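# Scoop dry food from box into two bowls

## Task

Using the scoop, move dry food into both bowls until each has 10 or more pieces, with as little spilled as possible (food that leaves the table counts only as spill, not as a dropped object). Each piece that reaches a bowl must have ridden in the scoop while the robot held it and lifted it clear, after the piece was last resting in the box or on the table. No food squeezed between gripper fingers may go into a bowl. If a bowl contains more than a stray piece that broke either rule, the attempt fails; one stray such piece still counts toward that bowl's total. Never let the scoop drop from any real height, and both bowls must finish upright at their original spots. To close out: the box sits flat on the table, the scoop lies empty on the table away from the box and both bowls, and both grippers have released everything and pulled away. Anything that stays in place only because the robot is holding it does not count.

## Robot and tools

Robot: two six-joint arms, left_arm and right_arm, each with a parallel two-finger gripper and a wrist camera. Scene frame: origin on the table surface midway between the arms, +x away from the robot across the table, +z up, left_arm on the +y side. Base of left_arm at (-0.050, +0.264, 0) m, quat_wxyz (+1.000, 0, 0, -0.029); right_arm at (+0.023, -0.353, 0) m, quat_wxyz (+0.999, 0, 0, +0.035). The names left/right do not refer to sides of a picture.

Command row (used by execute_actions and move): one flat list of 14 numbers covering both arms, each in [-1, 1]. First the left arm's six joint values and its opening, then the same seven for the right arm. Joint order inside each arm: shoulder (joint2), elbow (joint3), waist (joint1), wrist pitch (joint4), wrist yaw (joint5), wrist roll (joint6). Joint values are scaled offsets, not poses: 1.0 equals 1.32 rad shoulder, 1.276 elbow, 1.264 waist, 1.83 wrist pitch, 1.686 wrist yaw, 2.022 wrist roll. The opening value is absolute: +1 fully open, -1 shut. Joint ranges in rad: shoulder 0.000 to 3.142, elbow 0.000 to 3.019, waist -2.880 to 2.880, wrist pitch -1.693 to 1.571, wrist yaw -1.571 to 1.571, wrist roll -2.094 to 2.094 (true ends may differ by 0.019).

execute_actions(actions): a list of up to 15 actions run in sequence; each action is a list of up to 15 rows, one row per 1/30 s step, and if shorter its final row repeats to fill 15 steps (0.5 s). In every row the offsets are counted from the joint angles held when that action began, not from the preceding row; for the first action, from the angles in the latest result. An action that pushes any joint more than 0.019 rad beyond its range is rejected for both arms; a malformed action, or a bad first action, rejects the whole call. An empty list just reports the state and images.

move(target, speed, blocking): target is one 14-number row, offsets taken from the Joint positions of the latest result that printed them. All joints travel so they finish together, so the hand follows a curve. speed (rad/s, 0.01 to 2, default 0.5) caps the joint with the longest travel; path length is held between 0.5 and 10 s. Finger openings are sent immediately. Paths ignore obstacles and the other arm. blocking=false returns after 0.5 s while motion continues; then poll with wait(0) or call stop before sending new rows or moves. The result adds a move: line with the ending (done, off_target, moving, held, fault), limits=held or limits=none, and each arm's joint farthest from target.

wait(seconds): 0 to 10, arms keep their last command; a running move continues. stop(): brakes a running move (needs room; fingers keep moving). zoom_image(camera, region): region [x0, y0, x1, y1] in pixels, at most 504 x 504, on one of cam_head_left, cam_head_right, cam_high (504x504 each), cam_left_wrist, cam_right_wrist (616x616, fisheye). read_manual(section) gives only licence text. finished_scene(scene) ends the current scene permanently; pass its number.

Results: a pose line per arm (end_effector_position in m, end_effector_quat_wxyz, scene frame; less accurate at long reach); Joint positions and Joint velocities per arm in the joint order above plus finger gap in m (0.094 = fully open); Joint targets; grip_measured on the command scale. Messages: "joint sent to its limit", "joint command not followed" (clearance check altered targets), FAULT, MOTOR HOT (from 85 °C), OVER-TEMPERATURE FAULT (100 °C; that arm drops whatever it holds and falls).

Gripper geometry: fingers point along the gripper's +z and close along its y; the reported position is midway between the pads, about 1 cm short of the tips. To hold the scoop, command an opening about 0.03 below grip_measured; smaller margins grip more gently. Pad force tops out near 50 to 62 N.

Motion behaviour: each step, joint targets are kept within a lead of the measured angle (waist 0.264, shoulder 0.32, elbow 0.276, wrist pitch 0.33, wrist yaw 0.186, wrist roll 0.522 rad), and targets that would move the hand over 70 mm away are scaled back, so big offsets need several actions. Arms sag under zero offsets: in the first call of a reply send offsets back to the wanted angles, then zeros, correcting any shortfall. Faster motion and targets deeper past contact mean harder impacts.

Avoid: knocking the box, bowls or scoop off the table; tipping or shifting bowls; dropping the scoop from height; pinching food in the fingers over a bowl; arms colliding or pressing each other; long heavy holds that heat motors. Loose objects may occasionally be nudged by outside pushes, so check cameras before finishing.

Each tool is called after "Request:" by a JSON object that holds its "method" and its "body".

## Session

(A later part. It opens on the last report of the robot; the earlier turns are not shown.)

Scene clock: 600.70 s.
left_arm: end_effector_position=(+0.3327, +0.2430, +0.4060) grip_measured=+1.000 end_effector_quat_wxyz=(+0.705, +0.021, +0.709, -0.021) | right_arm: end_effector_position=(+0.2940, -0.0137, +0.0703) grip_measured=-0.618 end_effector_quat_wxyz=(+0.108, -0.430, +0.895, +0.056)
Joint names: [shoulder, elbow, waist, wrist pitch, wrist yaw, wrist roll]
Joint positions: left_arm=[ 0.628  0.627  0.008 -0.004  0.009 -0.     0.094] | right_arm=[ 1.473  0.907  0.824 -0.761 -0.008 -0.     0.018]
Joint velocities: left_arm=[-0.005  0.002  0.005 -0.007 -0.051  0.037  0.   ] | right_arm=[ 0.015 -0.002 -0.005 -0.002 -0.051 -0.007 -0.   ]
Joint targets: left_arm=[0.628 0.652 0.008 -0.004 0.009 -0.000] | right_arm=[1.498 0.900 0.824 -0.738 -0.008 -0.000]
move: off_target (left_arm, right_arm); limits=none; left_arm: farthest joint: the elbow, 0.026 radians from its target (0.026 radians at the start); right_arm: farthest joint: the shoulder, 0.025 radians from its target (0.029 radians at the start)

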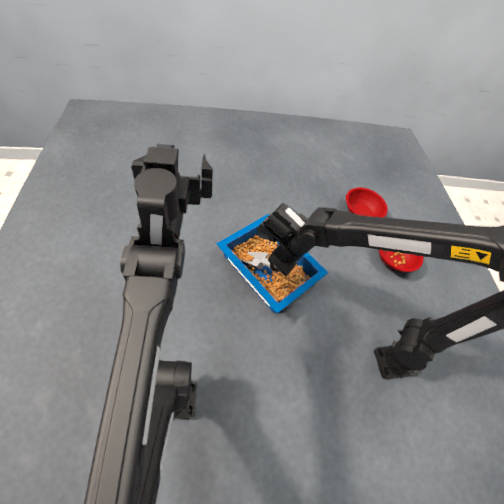

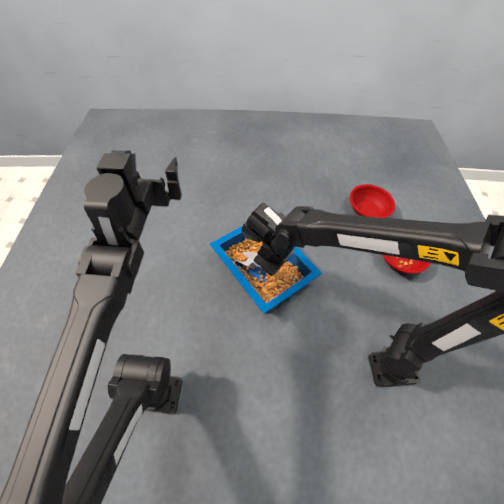

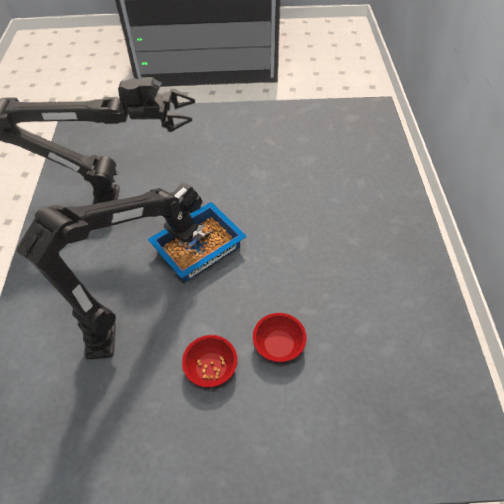

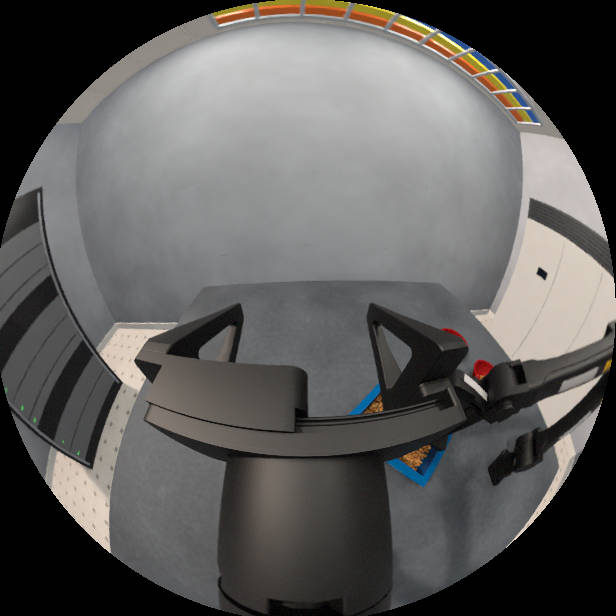

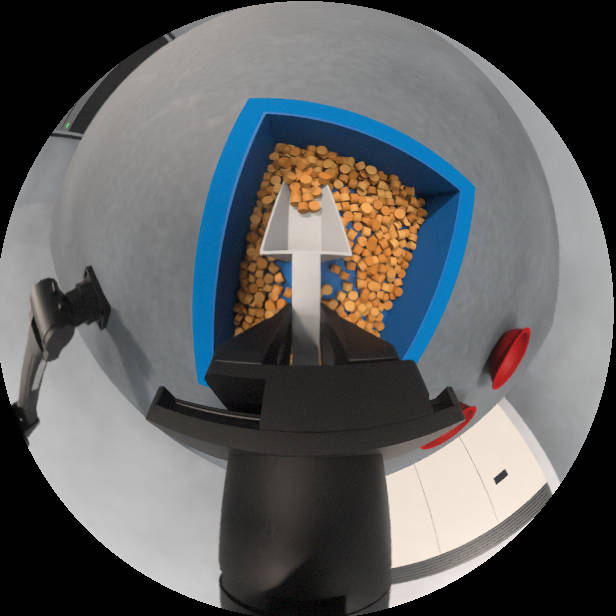

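Request:
{"method": "move", "body": {"target": [0,0.02,0,0,0,0,1, -0.131,-0.162,0,0.167,0,0,-0.66], "speed": 0.3}}

Request:
{"method": "zoom_image", "body": {"camera": "cam_right_wrist", "region": [230,120,390,280]}}

Scene clock: 613.03 s.
left_arm: end_effector_position=(+0.3327, +0.2430, +0.4060) grip_measured=+1.000 end_effector_quat_wxyz=(+0.705, +0.021, +0.709, -0.021) | right_arm: end_effector_position=(+0.2836, -0.0267, +0.0795) grip_measured=-0.618 end_effector_quat_wxyz=(+0.215, -0.421, +0.875, +0.107)
Joint names: [shoulder, elbow, waist, wrist pitch, wrist yaw, wrist roll]
Joint positions: left_arm=[ 0.628  0.627  0.008 -0.004  0.009 -0.     0.094] | right_arm=[ 1.305  0.702  0.824 -0.481 -0.008 -0.     0.018]
Joint velocities: left_arm=[-0.005  0.012 -0.005 -0.007  0.066  0.022  0.   ] | right_arm=[-0.005 -0.002  0.015  0.007  0.022 -0.022  0.001]
Joint targets: left_arm=[0.628 0.652 0.008 -0.004 0.009 -0.000] | right_arm=[1.300 0.700 0.824 -0.455 -0.008 -0.000]
move: off_target (left_arm, right_arm); limits=none; left_arm: farthest joint: the elbow, 0.026 radians from its target (0.026 radians at the start); right_arm: farthest joint: the wrist pitch, 0.026 radians from its target (0.306 radians at the start)

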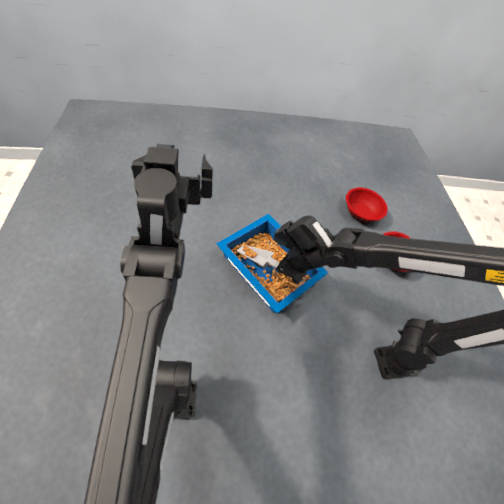

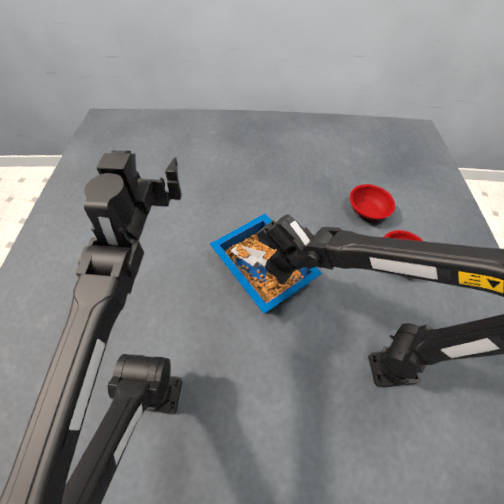

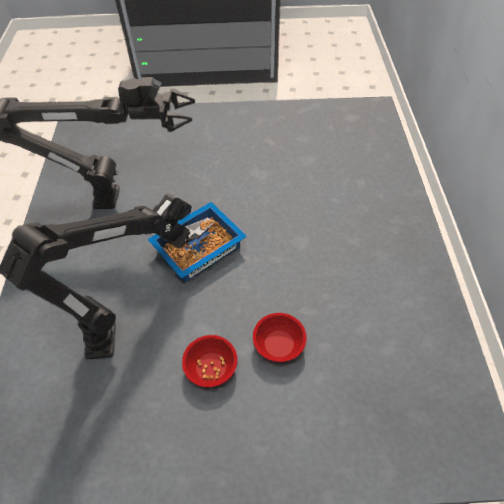

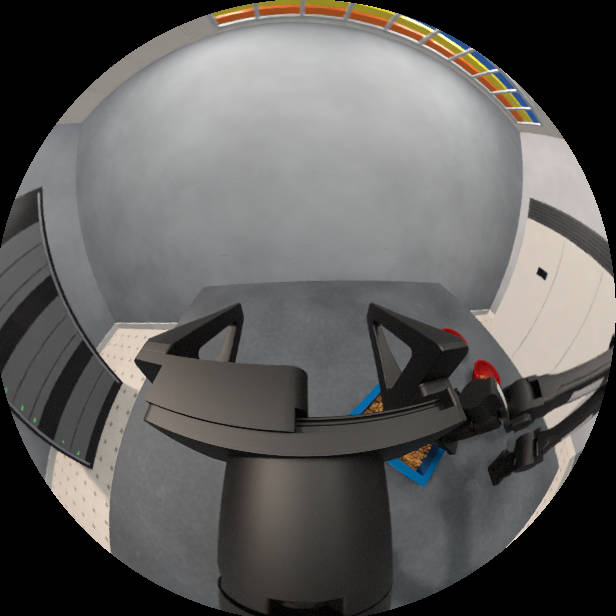

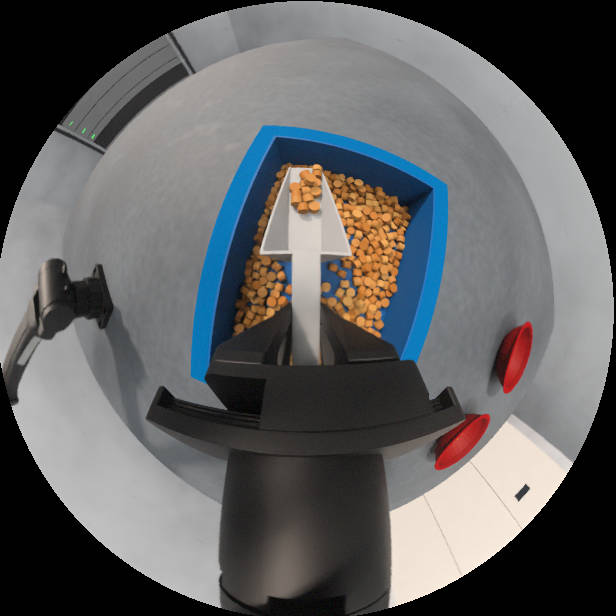

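Region (230, 120, 390, 280) of cam_right_wrist's 616x616 image, scaled by 3.150, with more detail than that image has.

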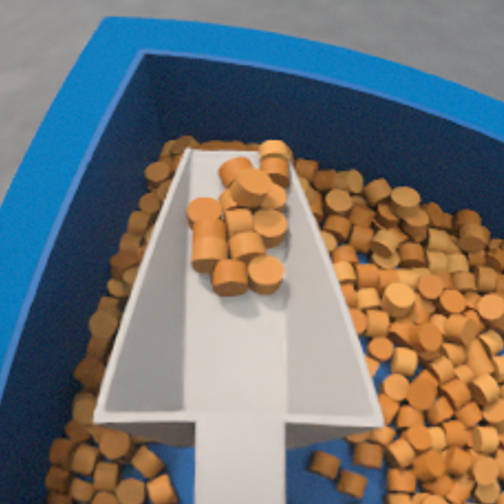

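Request:
{"method": "move", "body": {"target": [0,0.02,0,0,0,0,1, -0.3144,-0.225,0,0.233,0,0,-0.66], "speed": 0.35}}

Request:
{"method": "zoom_image", "body": {"camera": "cam_right_wrist", "region": [230,120,390,280]}}

Scene clock: 618.57 s.
left_arm: end_effector_position=(+0.3327, +0.2430, +0.4060) grip_measured=+1.000 end_effector_quat_wxyz=(+0.705, +0.021, +0.709, -0.021) | right_arm: end_effector_position=(+0.2631, -0.0521, +0.1623) grip_measured=-0.618 end_effector_quat_wxyz=(+0.435, -0.380, +0.788, +0.212)
Joint names: [shoulder, elbow, waist, wrist pitch, wrist yaw, wrist roll]
Joint positions: left_arm=[ 0.628  0.627  0.008 -0.004  0.009 -0.     0.094] | right_arm=[ 0.891  0.416  0.824 -0.085 -0.008 -0.     0.018]
Joint velocities: left_arm=[-0.015 -0.002  0.005 -0.002 -0.081  0.037  0.   ] | right_arm=[-0.005 -0.002  0.005 -0.002  0.007 -0.037  0.   ]
Joint targets: left_arm=[0.628 0.652 0.008 -0.004 0.009 -0.000] | right_arm=[0.891 0.415 0.824 -0.055 -0.008 -0.000]
move: off_target (left_arm, right_arm); limits=none; left_arm: farthest joint: the elbow, 0.026 radians from its target (0.026 radians at the start); right_arm: farthest joint: the wrist pitch, 0.031 radians from its target (0.426 radians at the start)

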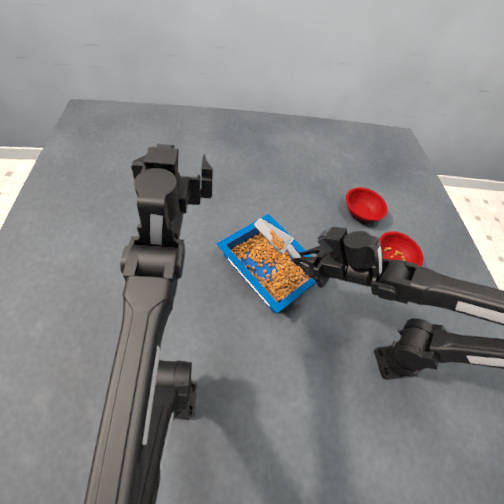

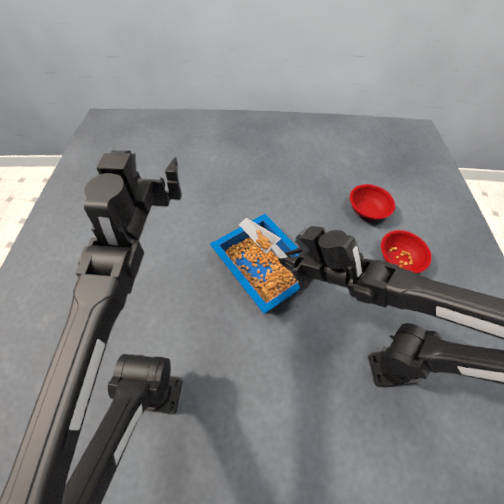

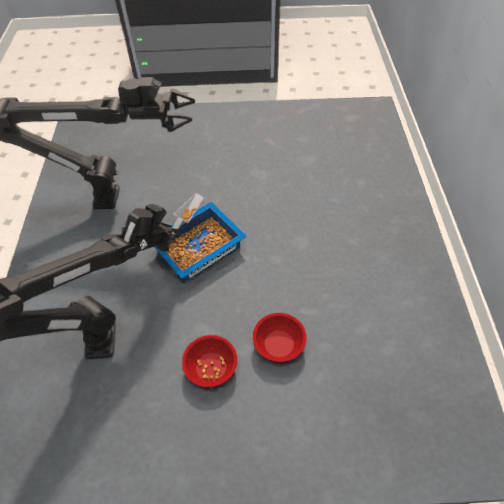

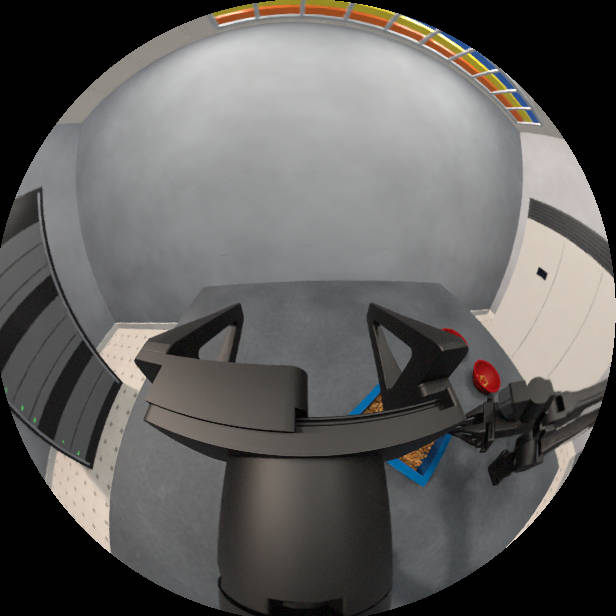

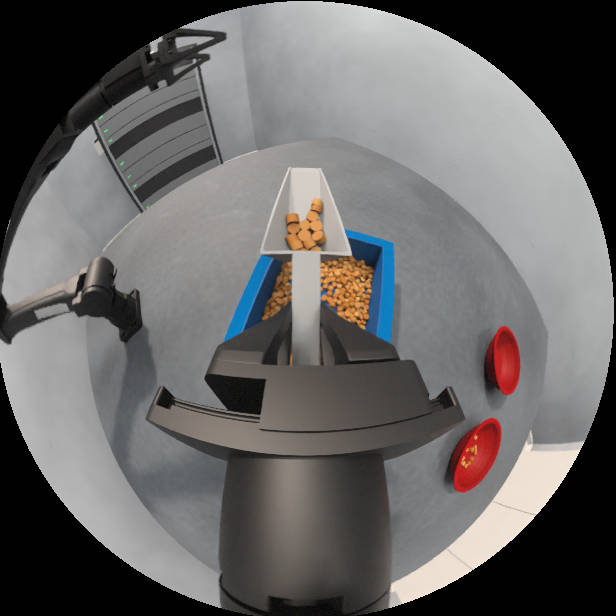

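Region (230, 120, 390, 280) of cam_right_wrist's 616x616 image, scaled by 3.150, with more detail than that image has.

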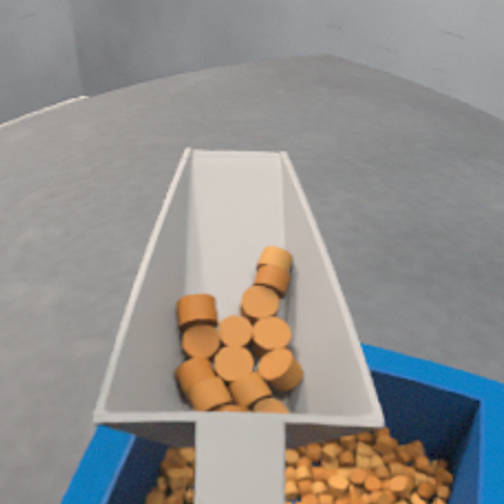

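Request:
{"method": "move", "body": {"target": [0,0.02,0,0,0,0,1, 0.199,0.303,-0.7777,-0.271,0,0,-0.66], "speed": 0.55}}

Request:
{"method": "zoom_image", "body": {"camera": "cam_right_wrist", "region": [200,90,420,310]}}

Scene clock: 630.83 s.
left_arm: end_effector_position=(+0.3327, +0.2430, +0.4060) grip_measured=+1.000 end_effector_quat_wxyz=(+0.705, +0.021, +0.709, -0.021) | right_arm: end_effector_position=(+0.4438, -0.3875, +0.1570) grip_measured=-0.617 end_effector_quat_wxyz=(+0.303, +0.039, +0.952, -0.009)
Joint names: [shoulder, elbow, waist, wrist pitch, wrist yaw, wrist roll]
Joint positions: left_arm=[ 0.628  0.627  0.008 -0.004  0.009 -0.     0.094] | right_arm=[ 1.145  0.754 -0.155 -0.564 -0.008 -0.     0.018]
Joint velocities: left_arm=[ 0.005  0.002  0.005  0.007 -0.007  0.007  0.   ] | right_arm=[ 0.005  0.002  0.005  0.027 -0.037  0.007  0.   ]
Joint targets: left_arm=[0.628 0.652 0.008 -0.004 0.009 -0.000] | right_arm=[1.154 0.803 -0.159 -0.581 -0.008 -0.000]
move: off_target (left_arm, right_arm); limits=none; left_arm: farthest joint: the elbow, 0.026 radians from its target (0.026 radians at the start); right_arm: farthest joint: the elbow, 0.049 radians from its target (0.386 radians at the start)

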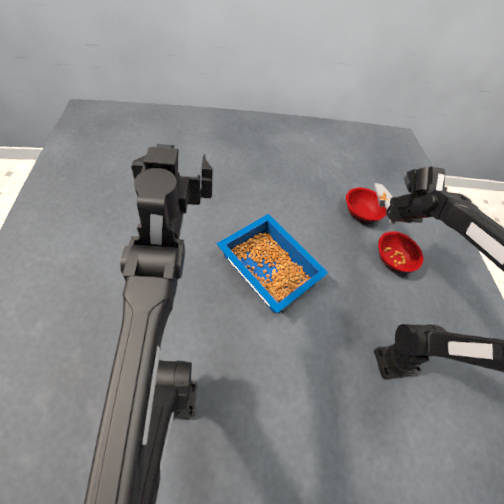

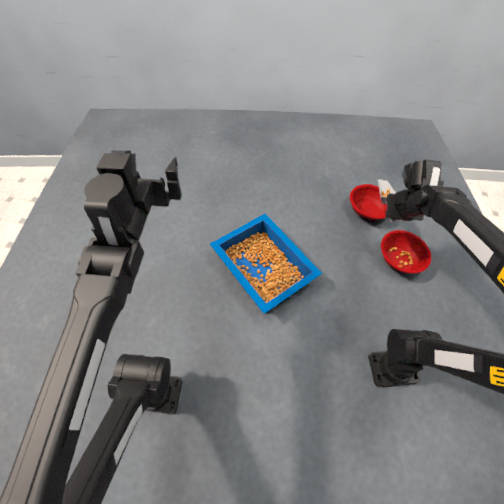

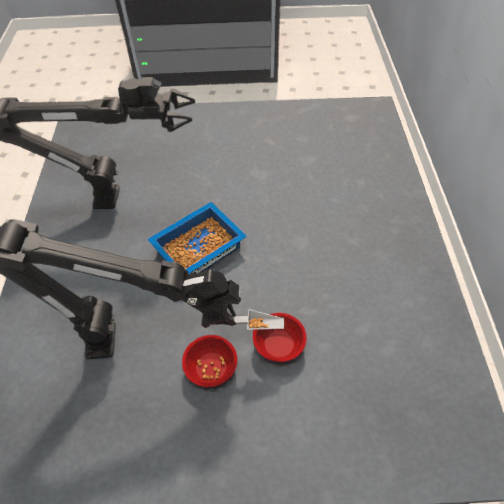

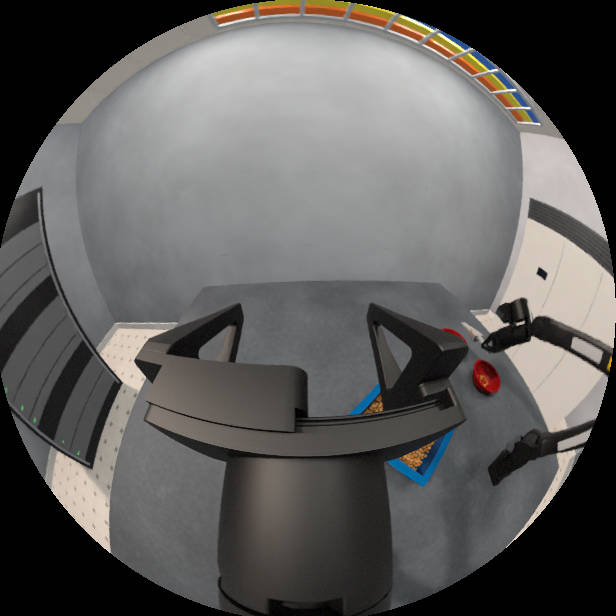

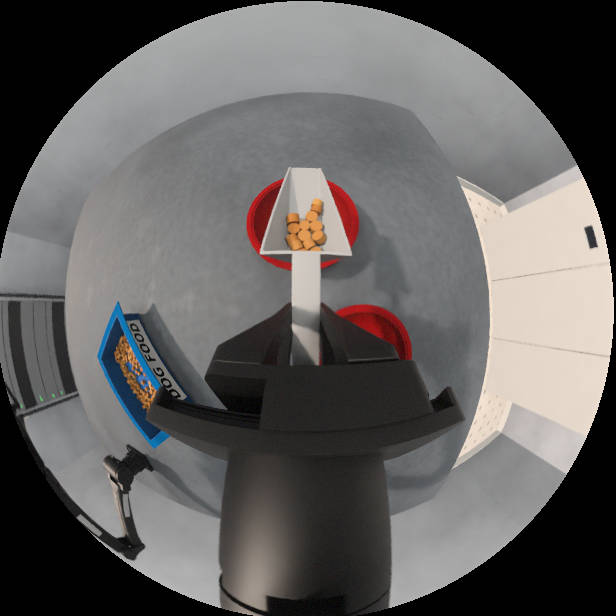

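Region (200, 90, 420, 310) of cam_right_wrist's 616x616 image, scaled by 2.291, with more detail than that image has.

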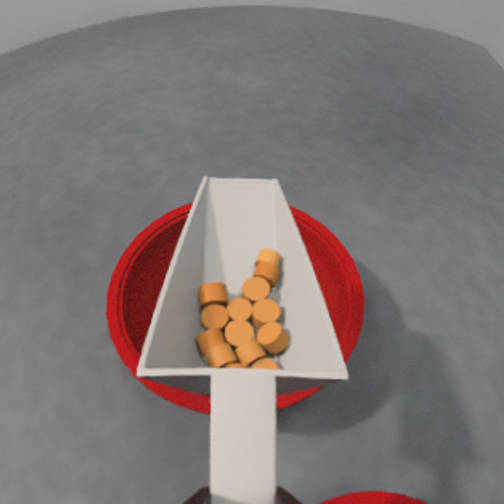

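Request:
{"method": "move", "body": {"target": [0,0.02,0,0,0,0,1, 0.2245,0.383,0.02,-0.41,0,0,-0.66], "speed": 0.25}}

Request:
{"method": "zoom_image", "body": {"camera": "cam_right_wrist", "region": [200,70,420,290]}}

Scene clock: 639.03 s.
left_arm: end_effector_position=(+0.3327, +0.2430, +0.4060) grip_measured=+1.000 end_effector_quat_wxyz=(+0.705, +0.021, +0.709, -0.021) | right_arm: end_effector_position=(+0.4384, -0.3837, +0.1824) grip_measured=-0.617 end_effector_quat_wxyz=(+0.022, +0.038, +0.999, +0.003)
Joint names: [shoulder, elbow, waist, wrist pitch, wrist yaw, wrist roll]
Joint positions: left_arm=[ 0.628  0.627  0.008 -0.004  0.009 -0.     0.094] | right_arm=[ 1.426  1.196 -0.147 -1.298 -0.008 -0.     0.018]
Joint velocities: left_arm=[-0.005  0.012 -0.005 -0.007  0.007 -0.022  0.   ] | right_arm=[-0.005  0.007 -0.015 -0.012 -0.007 -0.022  0.001]
Joint targets: left_arm=[0.628 0.652 0.008 -0.004 0.009 -0.000] | right_arm=[1.441 1.243 -0.130 -1.315 -0.008 -0.000]
move: off_target (left_arm, right_arm); limits=none; left_arm: farthest joint: the elbow, 0.026 radians from its target (0.026 radians at the start); right_arm: farthest joint: the elbow, 0.047 radians from its target (0.489 radians at the start)

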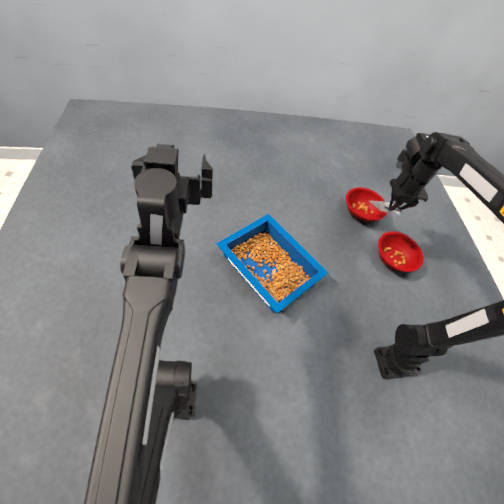

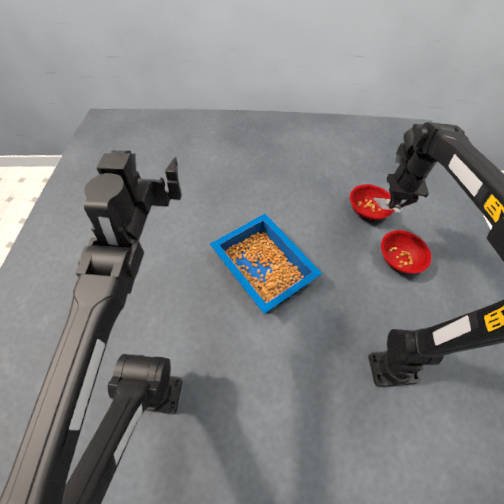

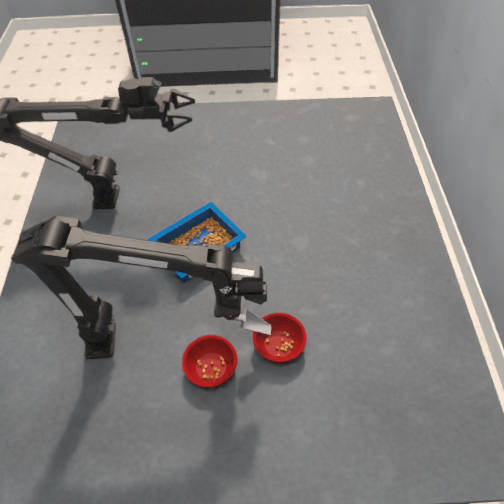

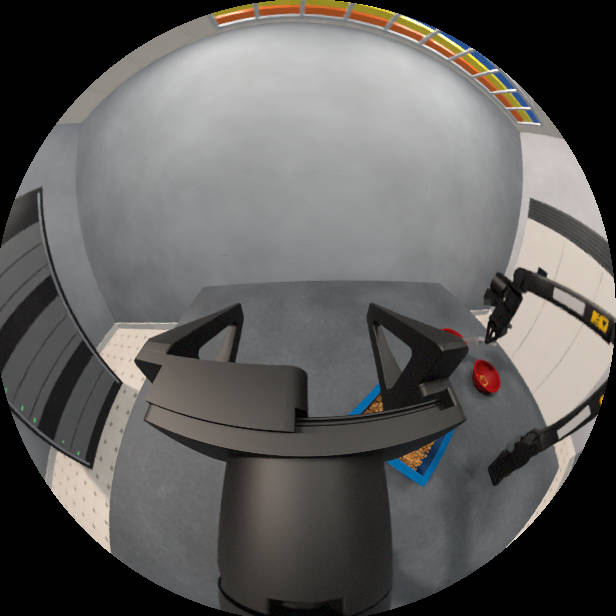

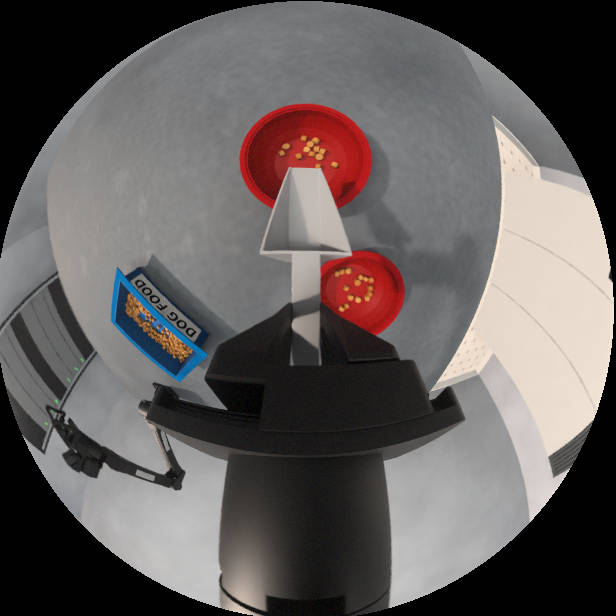

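Region (200, 70, 420, 290) of cam_right_wrist's 616x616 image, scaled by 2.291, with more detail than that image has.

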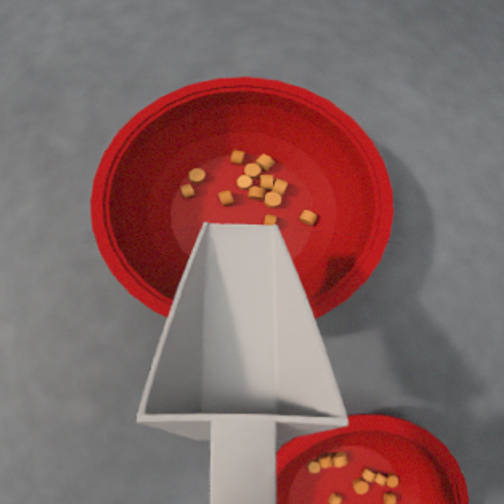

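Request:
{"method": "move", "body": {"target": [0,0.02,0,0,0,0,1, -0.335,-0.357,0.277,0.2377,0,0,-0.66], "speed": 0.6}}

Request:
{"method": "zoom_image", "body": {"camera": "cam_high", "region": [160,290,330,410]}}

Scene clock: 671.97 s.
left_arm: end_effector_position=(+0.3327, +0.2430, +0.4060) grip_measured=+1.000 end_effector_quat_wxyz=(+0.705, +0.021, +0.709, -0.021) | right_arm: end_effector_position=(+0.3538, -0.2619, +0.1688) grip_measured=-0.617 end_effector_quat_wxyz=(+0.216, -0.130, +0.967, +0.032)
Joint names: [shoulder, elbow, waist, wrist pitch, wrist yaw, wrist roll]
Joint positions: left_arm=[ 0.628  0.627  0.008 -0.004  0.009 -0.     0.094] | right_arm=[ 0.981  0.738  0.195 -0.888 -0.008 -0.     0.018]
Joint velocities: left_arm=[-0.005 -0.012 -0.005 -0.017 -0.022 -0.007  0.   ] | right_arm=[-0.015 -0.007  0.005  0.002 -0.051  0.022 -0.   ]
Joint targets: left_arm=[0.628 0.652 0.008 -0.004 0.009 -0.000] | right_arm=[0.983 0.740 0.203 -0.863 -0.008 -0.000]
move: off_target (left_arm, right_arm); limits=none; left_arm: farthest joint: the elbow, 0.026 radians from its target (0.026 radians at the start); right_arm: farthest joint: the wrist pitch, 0.025 radians from its target (0.435 radians at the start)

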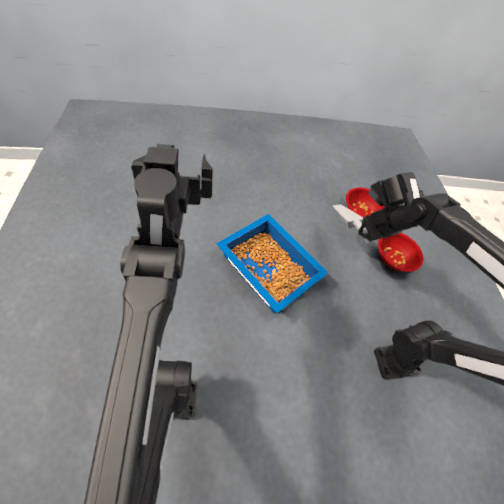

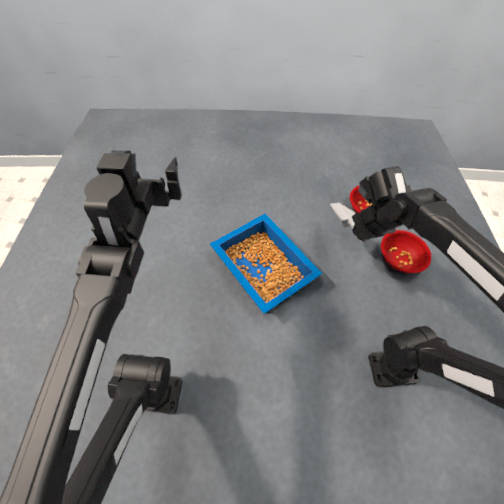

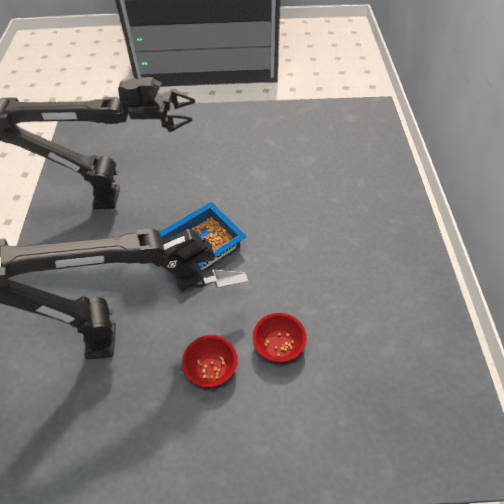

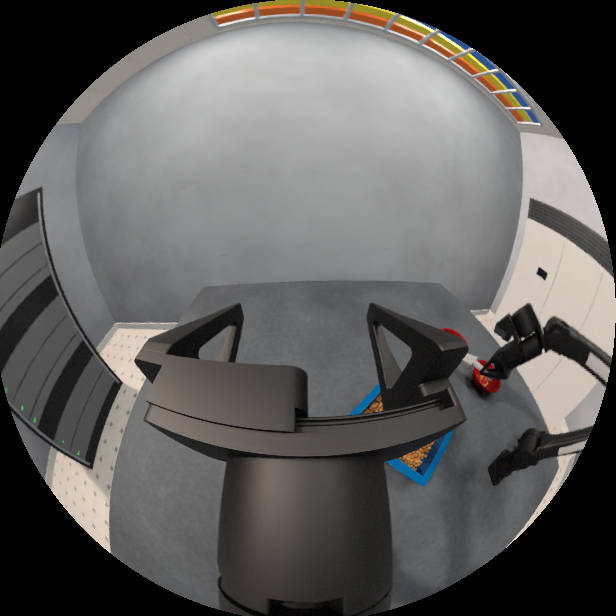

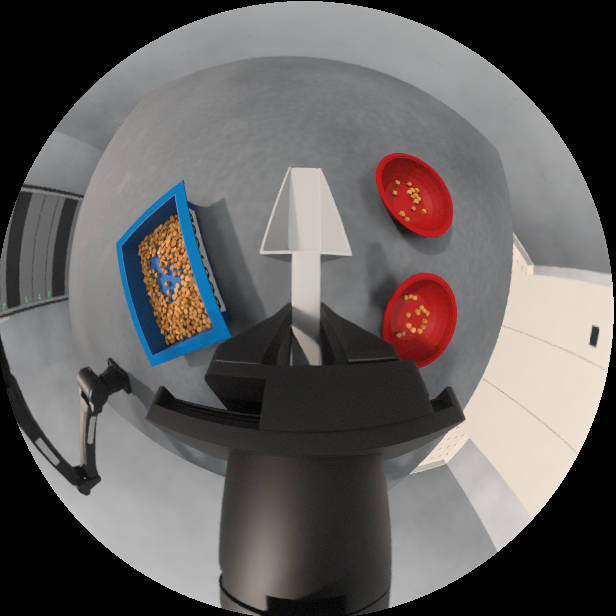

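Region (160, 290, 330, 410) of cam_high's 504x504 image, scaled by 2.965, with more detail than that image has; it fills the top 356 rows of this view, and the rest is white.

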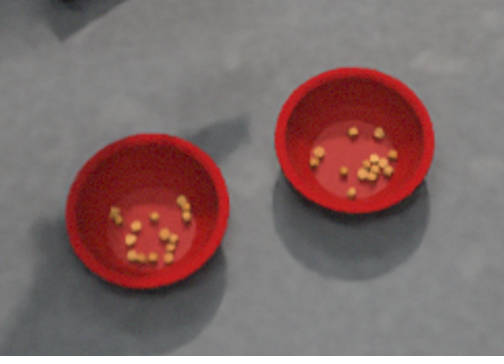

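Request:
{"method": "move", "body": {"target": [0,0.02,0,0,0,0,1, 0.054,-0.216,0,0.244,0,0,-0.66], "speed": 0.5}}

Request:
{"method": "zoom_image", "body": {"camera": "cam_head_left", "region": [300,150,460,290]}}

Scene clock: 676.87 s.
left_arm: end_effector_position=(+0.3327, +0.2430, +0.4060) grip_measured=+1.000 end_effector_quat_wxyz=(+0.705, +0.021, +0.709, -0.021) | right_arm: end_effector_position=(+0.3420, -0.2651, +0.0672) grip_measured=-0.617 end_effector_quat_wxyz=(+0.253, -0.129, +0.958, +0.037)
Joint names: [shoulder, elbow, waist, wrist pitch, wrist yaw, wrist roll]
Joint positions: left_arm=[ 0.628  0.627  0.008 -0.004  0.009 -0.     0.094] | right_arm=[ 1.047  0.461  0.195 -0.467 -0.008 -0.     0.018]
Joint velocities: left_arm=[-0.005 -0.012 -0.005 -0.017 -0.037 -0.037  0.   ] | right_arm=[ 0.005 -0.027 -0.015 -0.002 -0.051  0.022 -0.   ]
Joint targets: left_arm=[0.628 0.652 0.008 -0.004 0.009 -0.000] | right_arm=[1.052 0.463 0.195 -0.441 -0.008 -0.000]
move: off_target (left_arm, right_arm); limits=none; left_arm: farthest joint: the elbow, 0.026 radians from its target (0.026 radians at the start); right_arm: farthest joint: the wrist pitch, 0.026 radians from its target (0.447 radians at the start)

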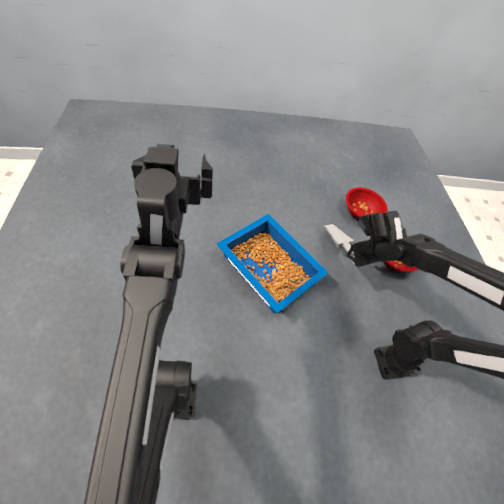

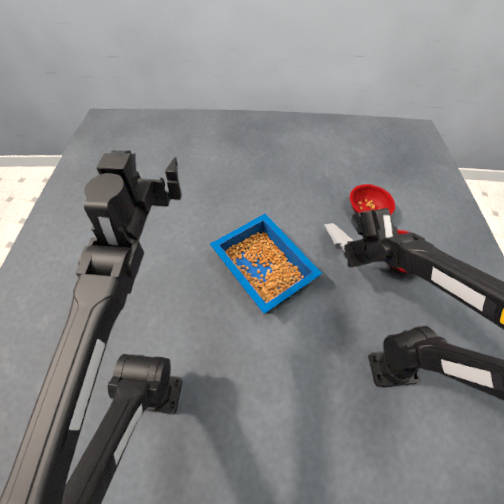

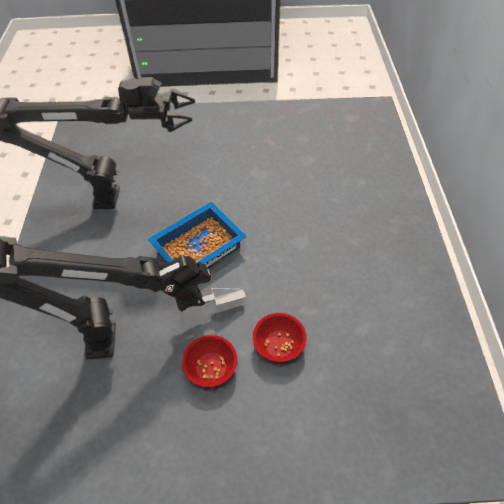

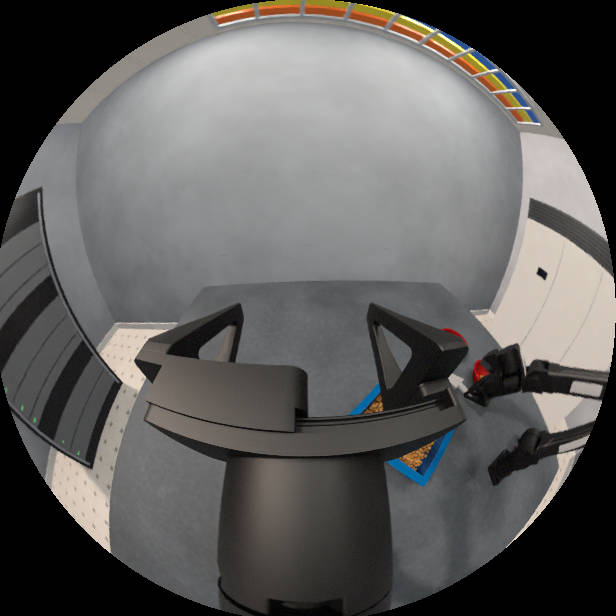

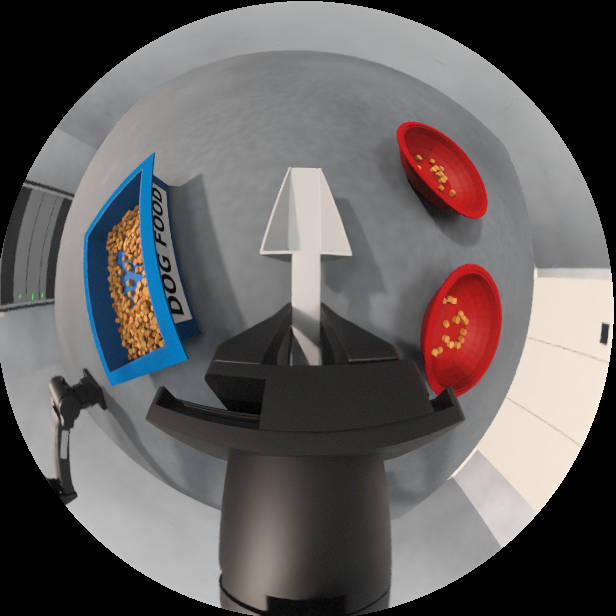

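Region (300, 150, 460, 290) of cam_head_left's 504x504 image, scaled by 3.150, with more detail than that image has; it fills the top 441 rows of this view, and the rest is white.

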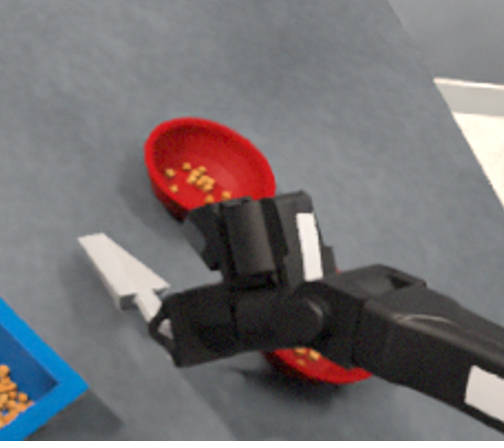

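Request:
{"method": "move", "body": {"target": [0,0.02,0,0,0,0,1, 0.0515,-0.0274,0,0.072,0,0,-0.66], "speed": 0.2}}

Request:
{"method": "zoom_image", "body": {"camera": "cam_high", "region": [160,250,300,350]}}

Scene clock: 683.90 s.
left_arm: end_effector_position=(+0.3327, +0.2430, +0.4060) grip_measured=+1.000 end_effector_quat_wxyz=(+0.705, +0.021, +0.709, -0.021) | right_arm: end_effector_position=(+0.3459, -0.2640, +0.0477) grip_measured=-0.617 end_effector_quat_wxyz=(+0.259, -0.129, +0.956, +0.038)
Joint names: [shoulder, elbow, waist, wrist pitch, wrist yaw, wrist roll]
Joint positions: left_arm=[ 0.628  0.627  0.008 -0.004  0.009 -0.     0.094] | right_arm=[ 1.107  0.429  0.195 -0.362 -0.008 -0.     0.018]
Joint velocities: left_arm=[ 0.005  0.002 -0.015 -0.007 -0.066 -0.037  0.   ] | right_arm=[-0.005  0.007 -0.005 -0.002  0.051  0.066  0.   ]
Joint targets: left_arm=[0.628 0.652 0.008 -0.004 0.009 -0.000] | right_arm=[1.115 0.426 0.195 -0.335 -0.008 -0.000]
move: off_target (left_arm, right_arm); limits=none; left_arm: farthest joint: the elbow, 0.026 radians from its target (0.026 radians at the start); right_arm: farthest joint: the wrist pitch, 0.026 radians from its target (0.132 radians at the start)

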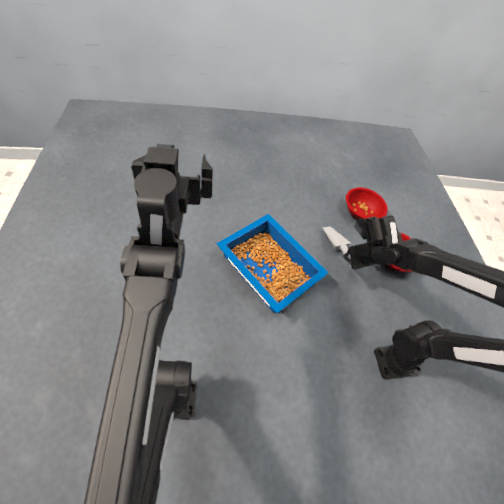

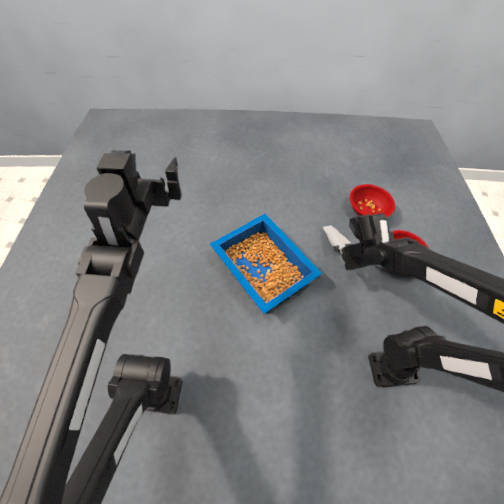

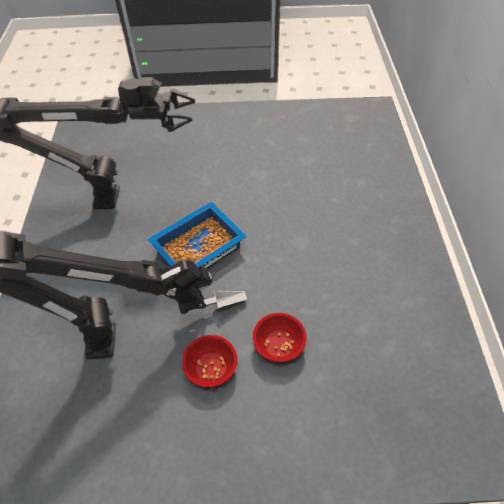

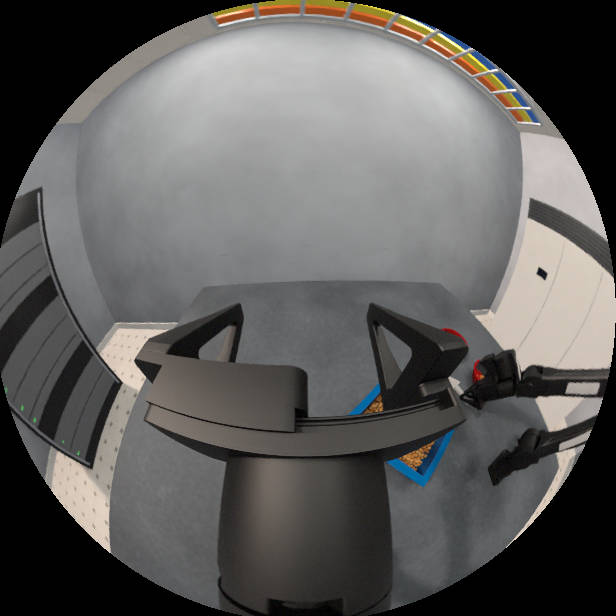

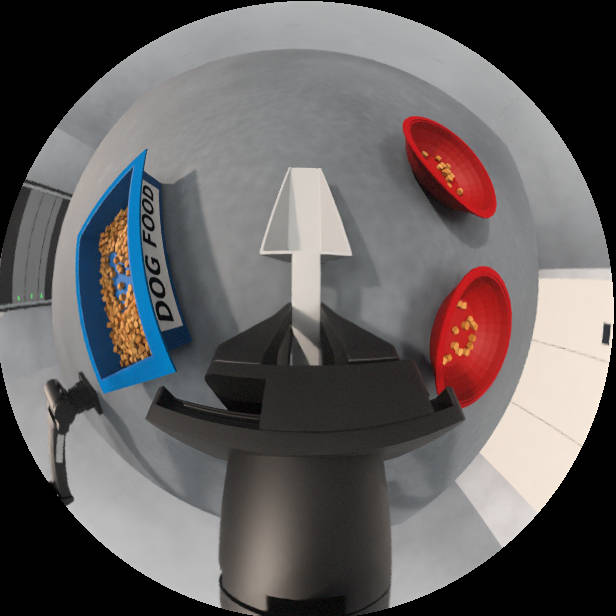

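Region (160, 250, 300, 350) of cam_high's 504x504 image, scaled by 3.600, with more detail than that image has; it fills the top 360 rows of this view, and the rest is white.

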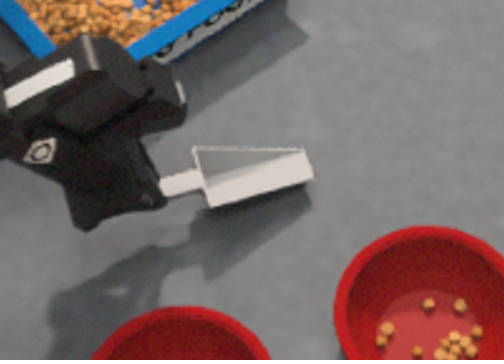

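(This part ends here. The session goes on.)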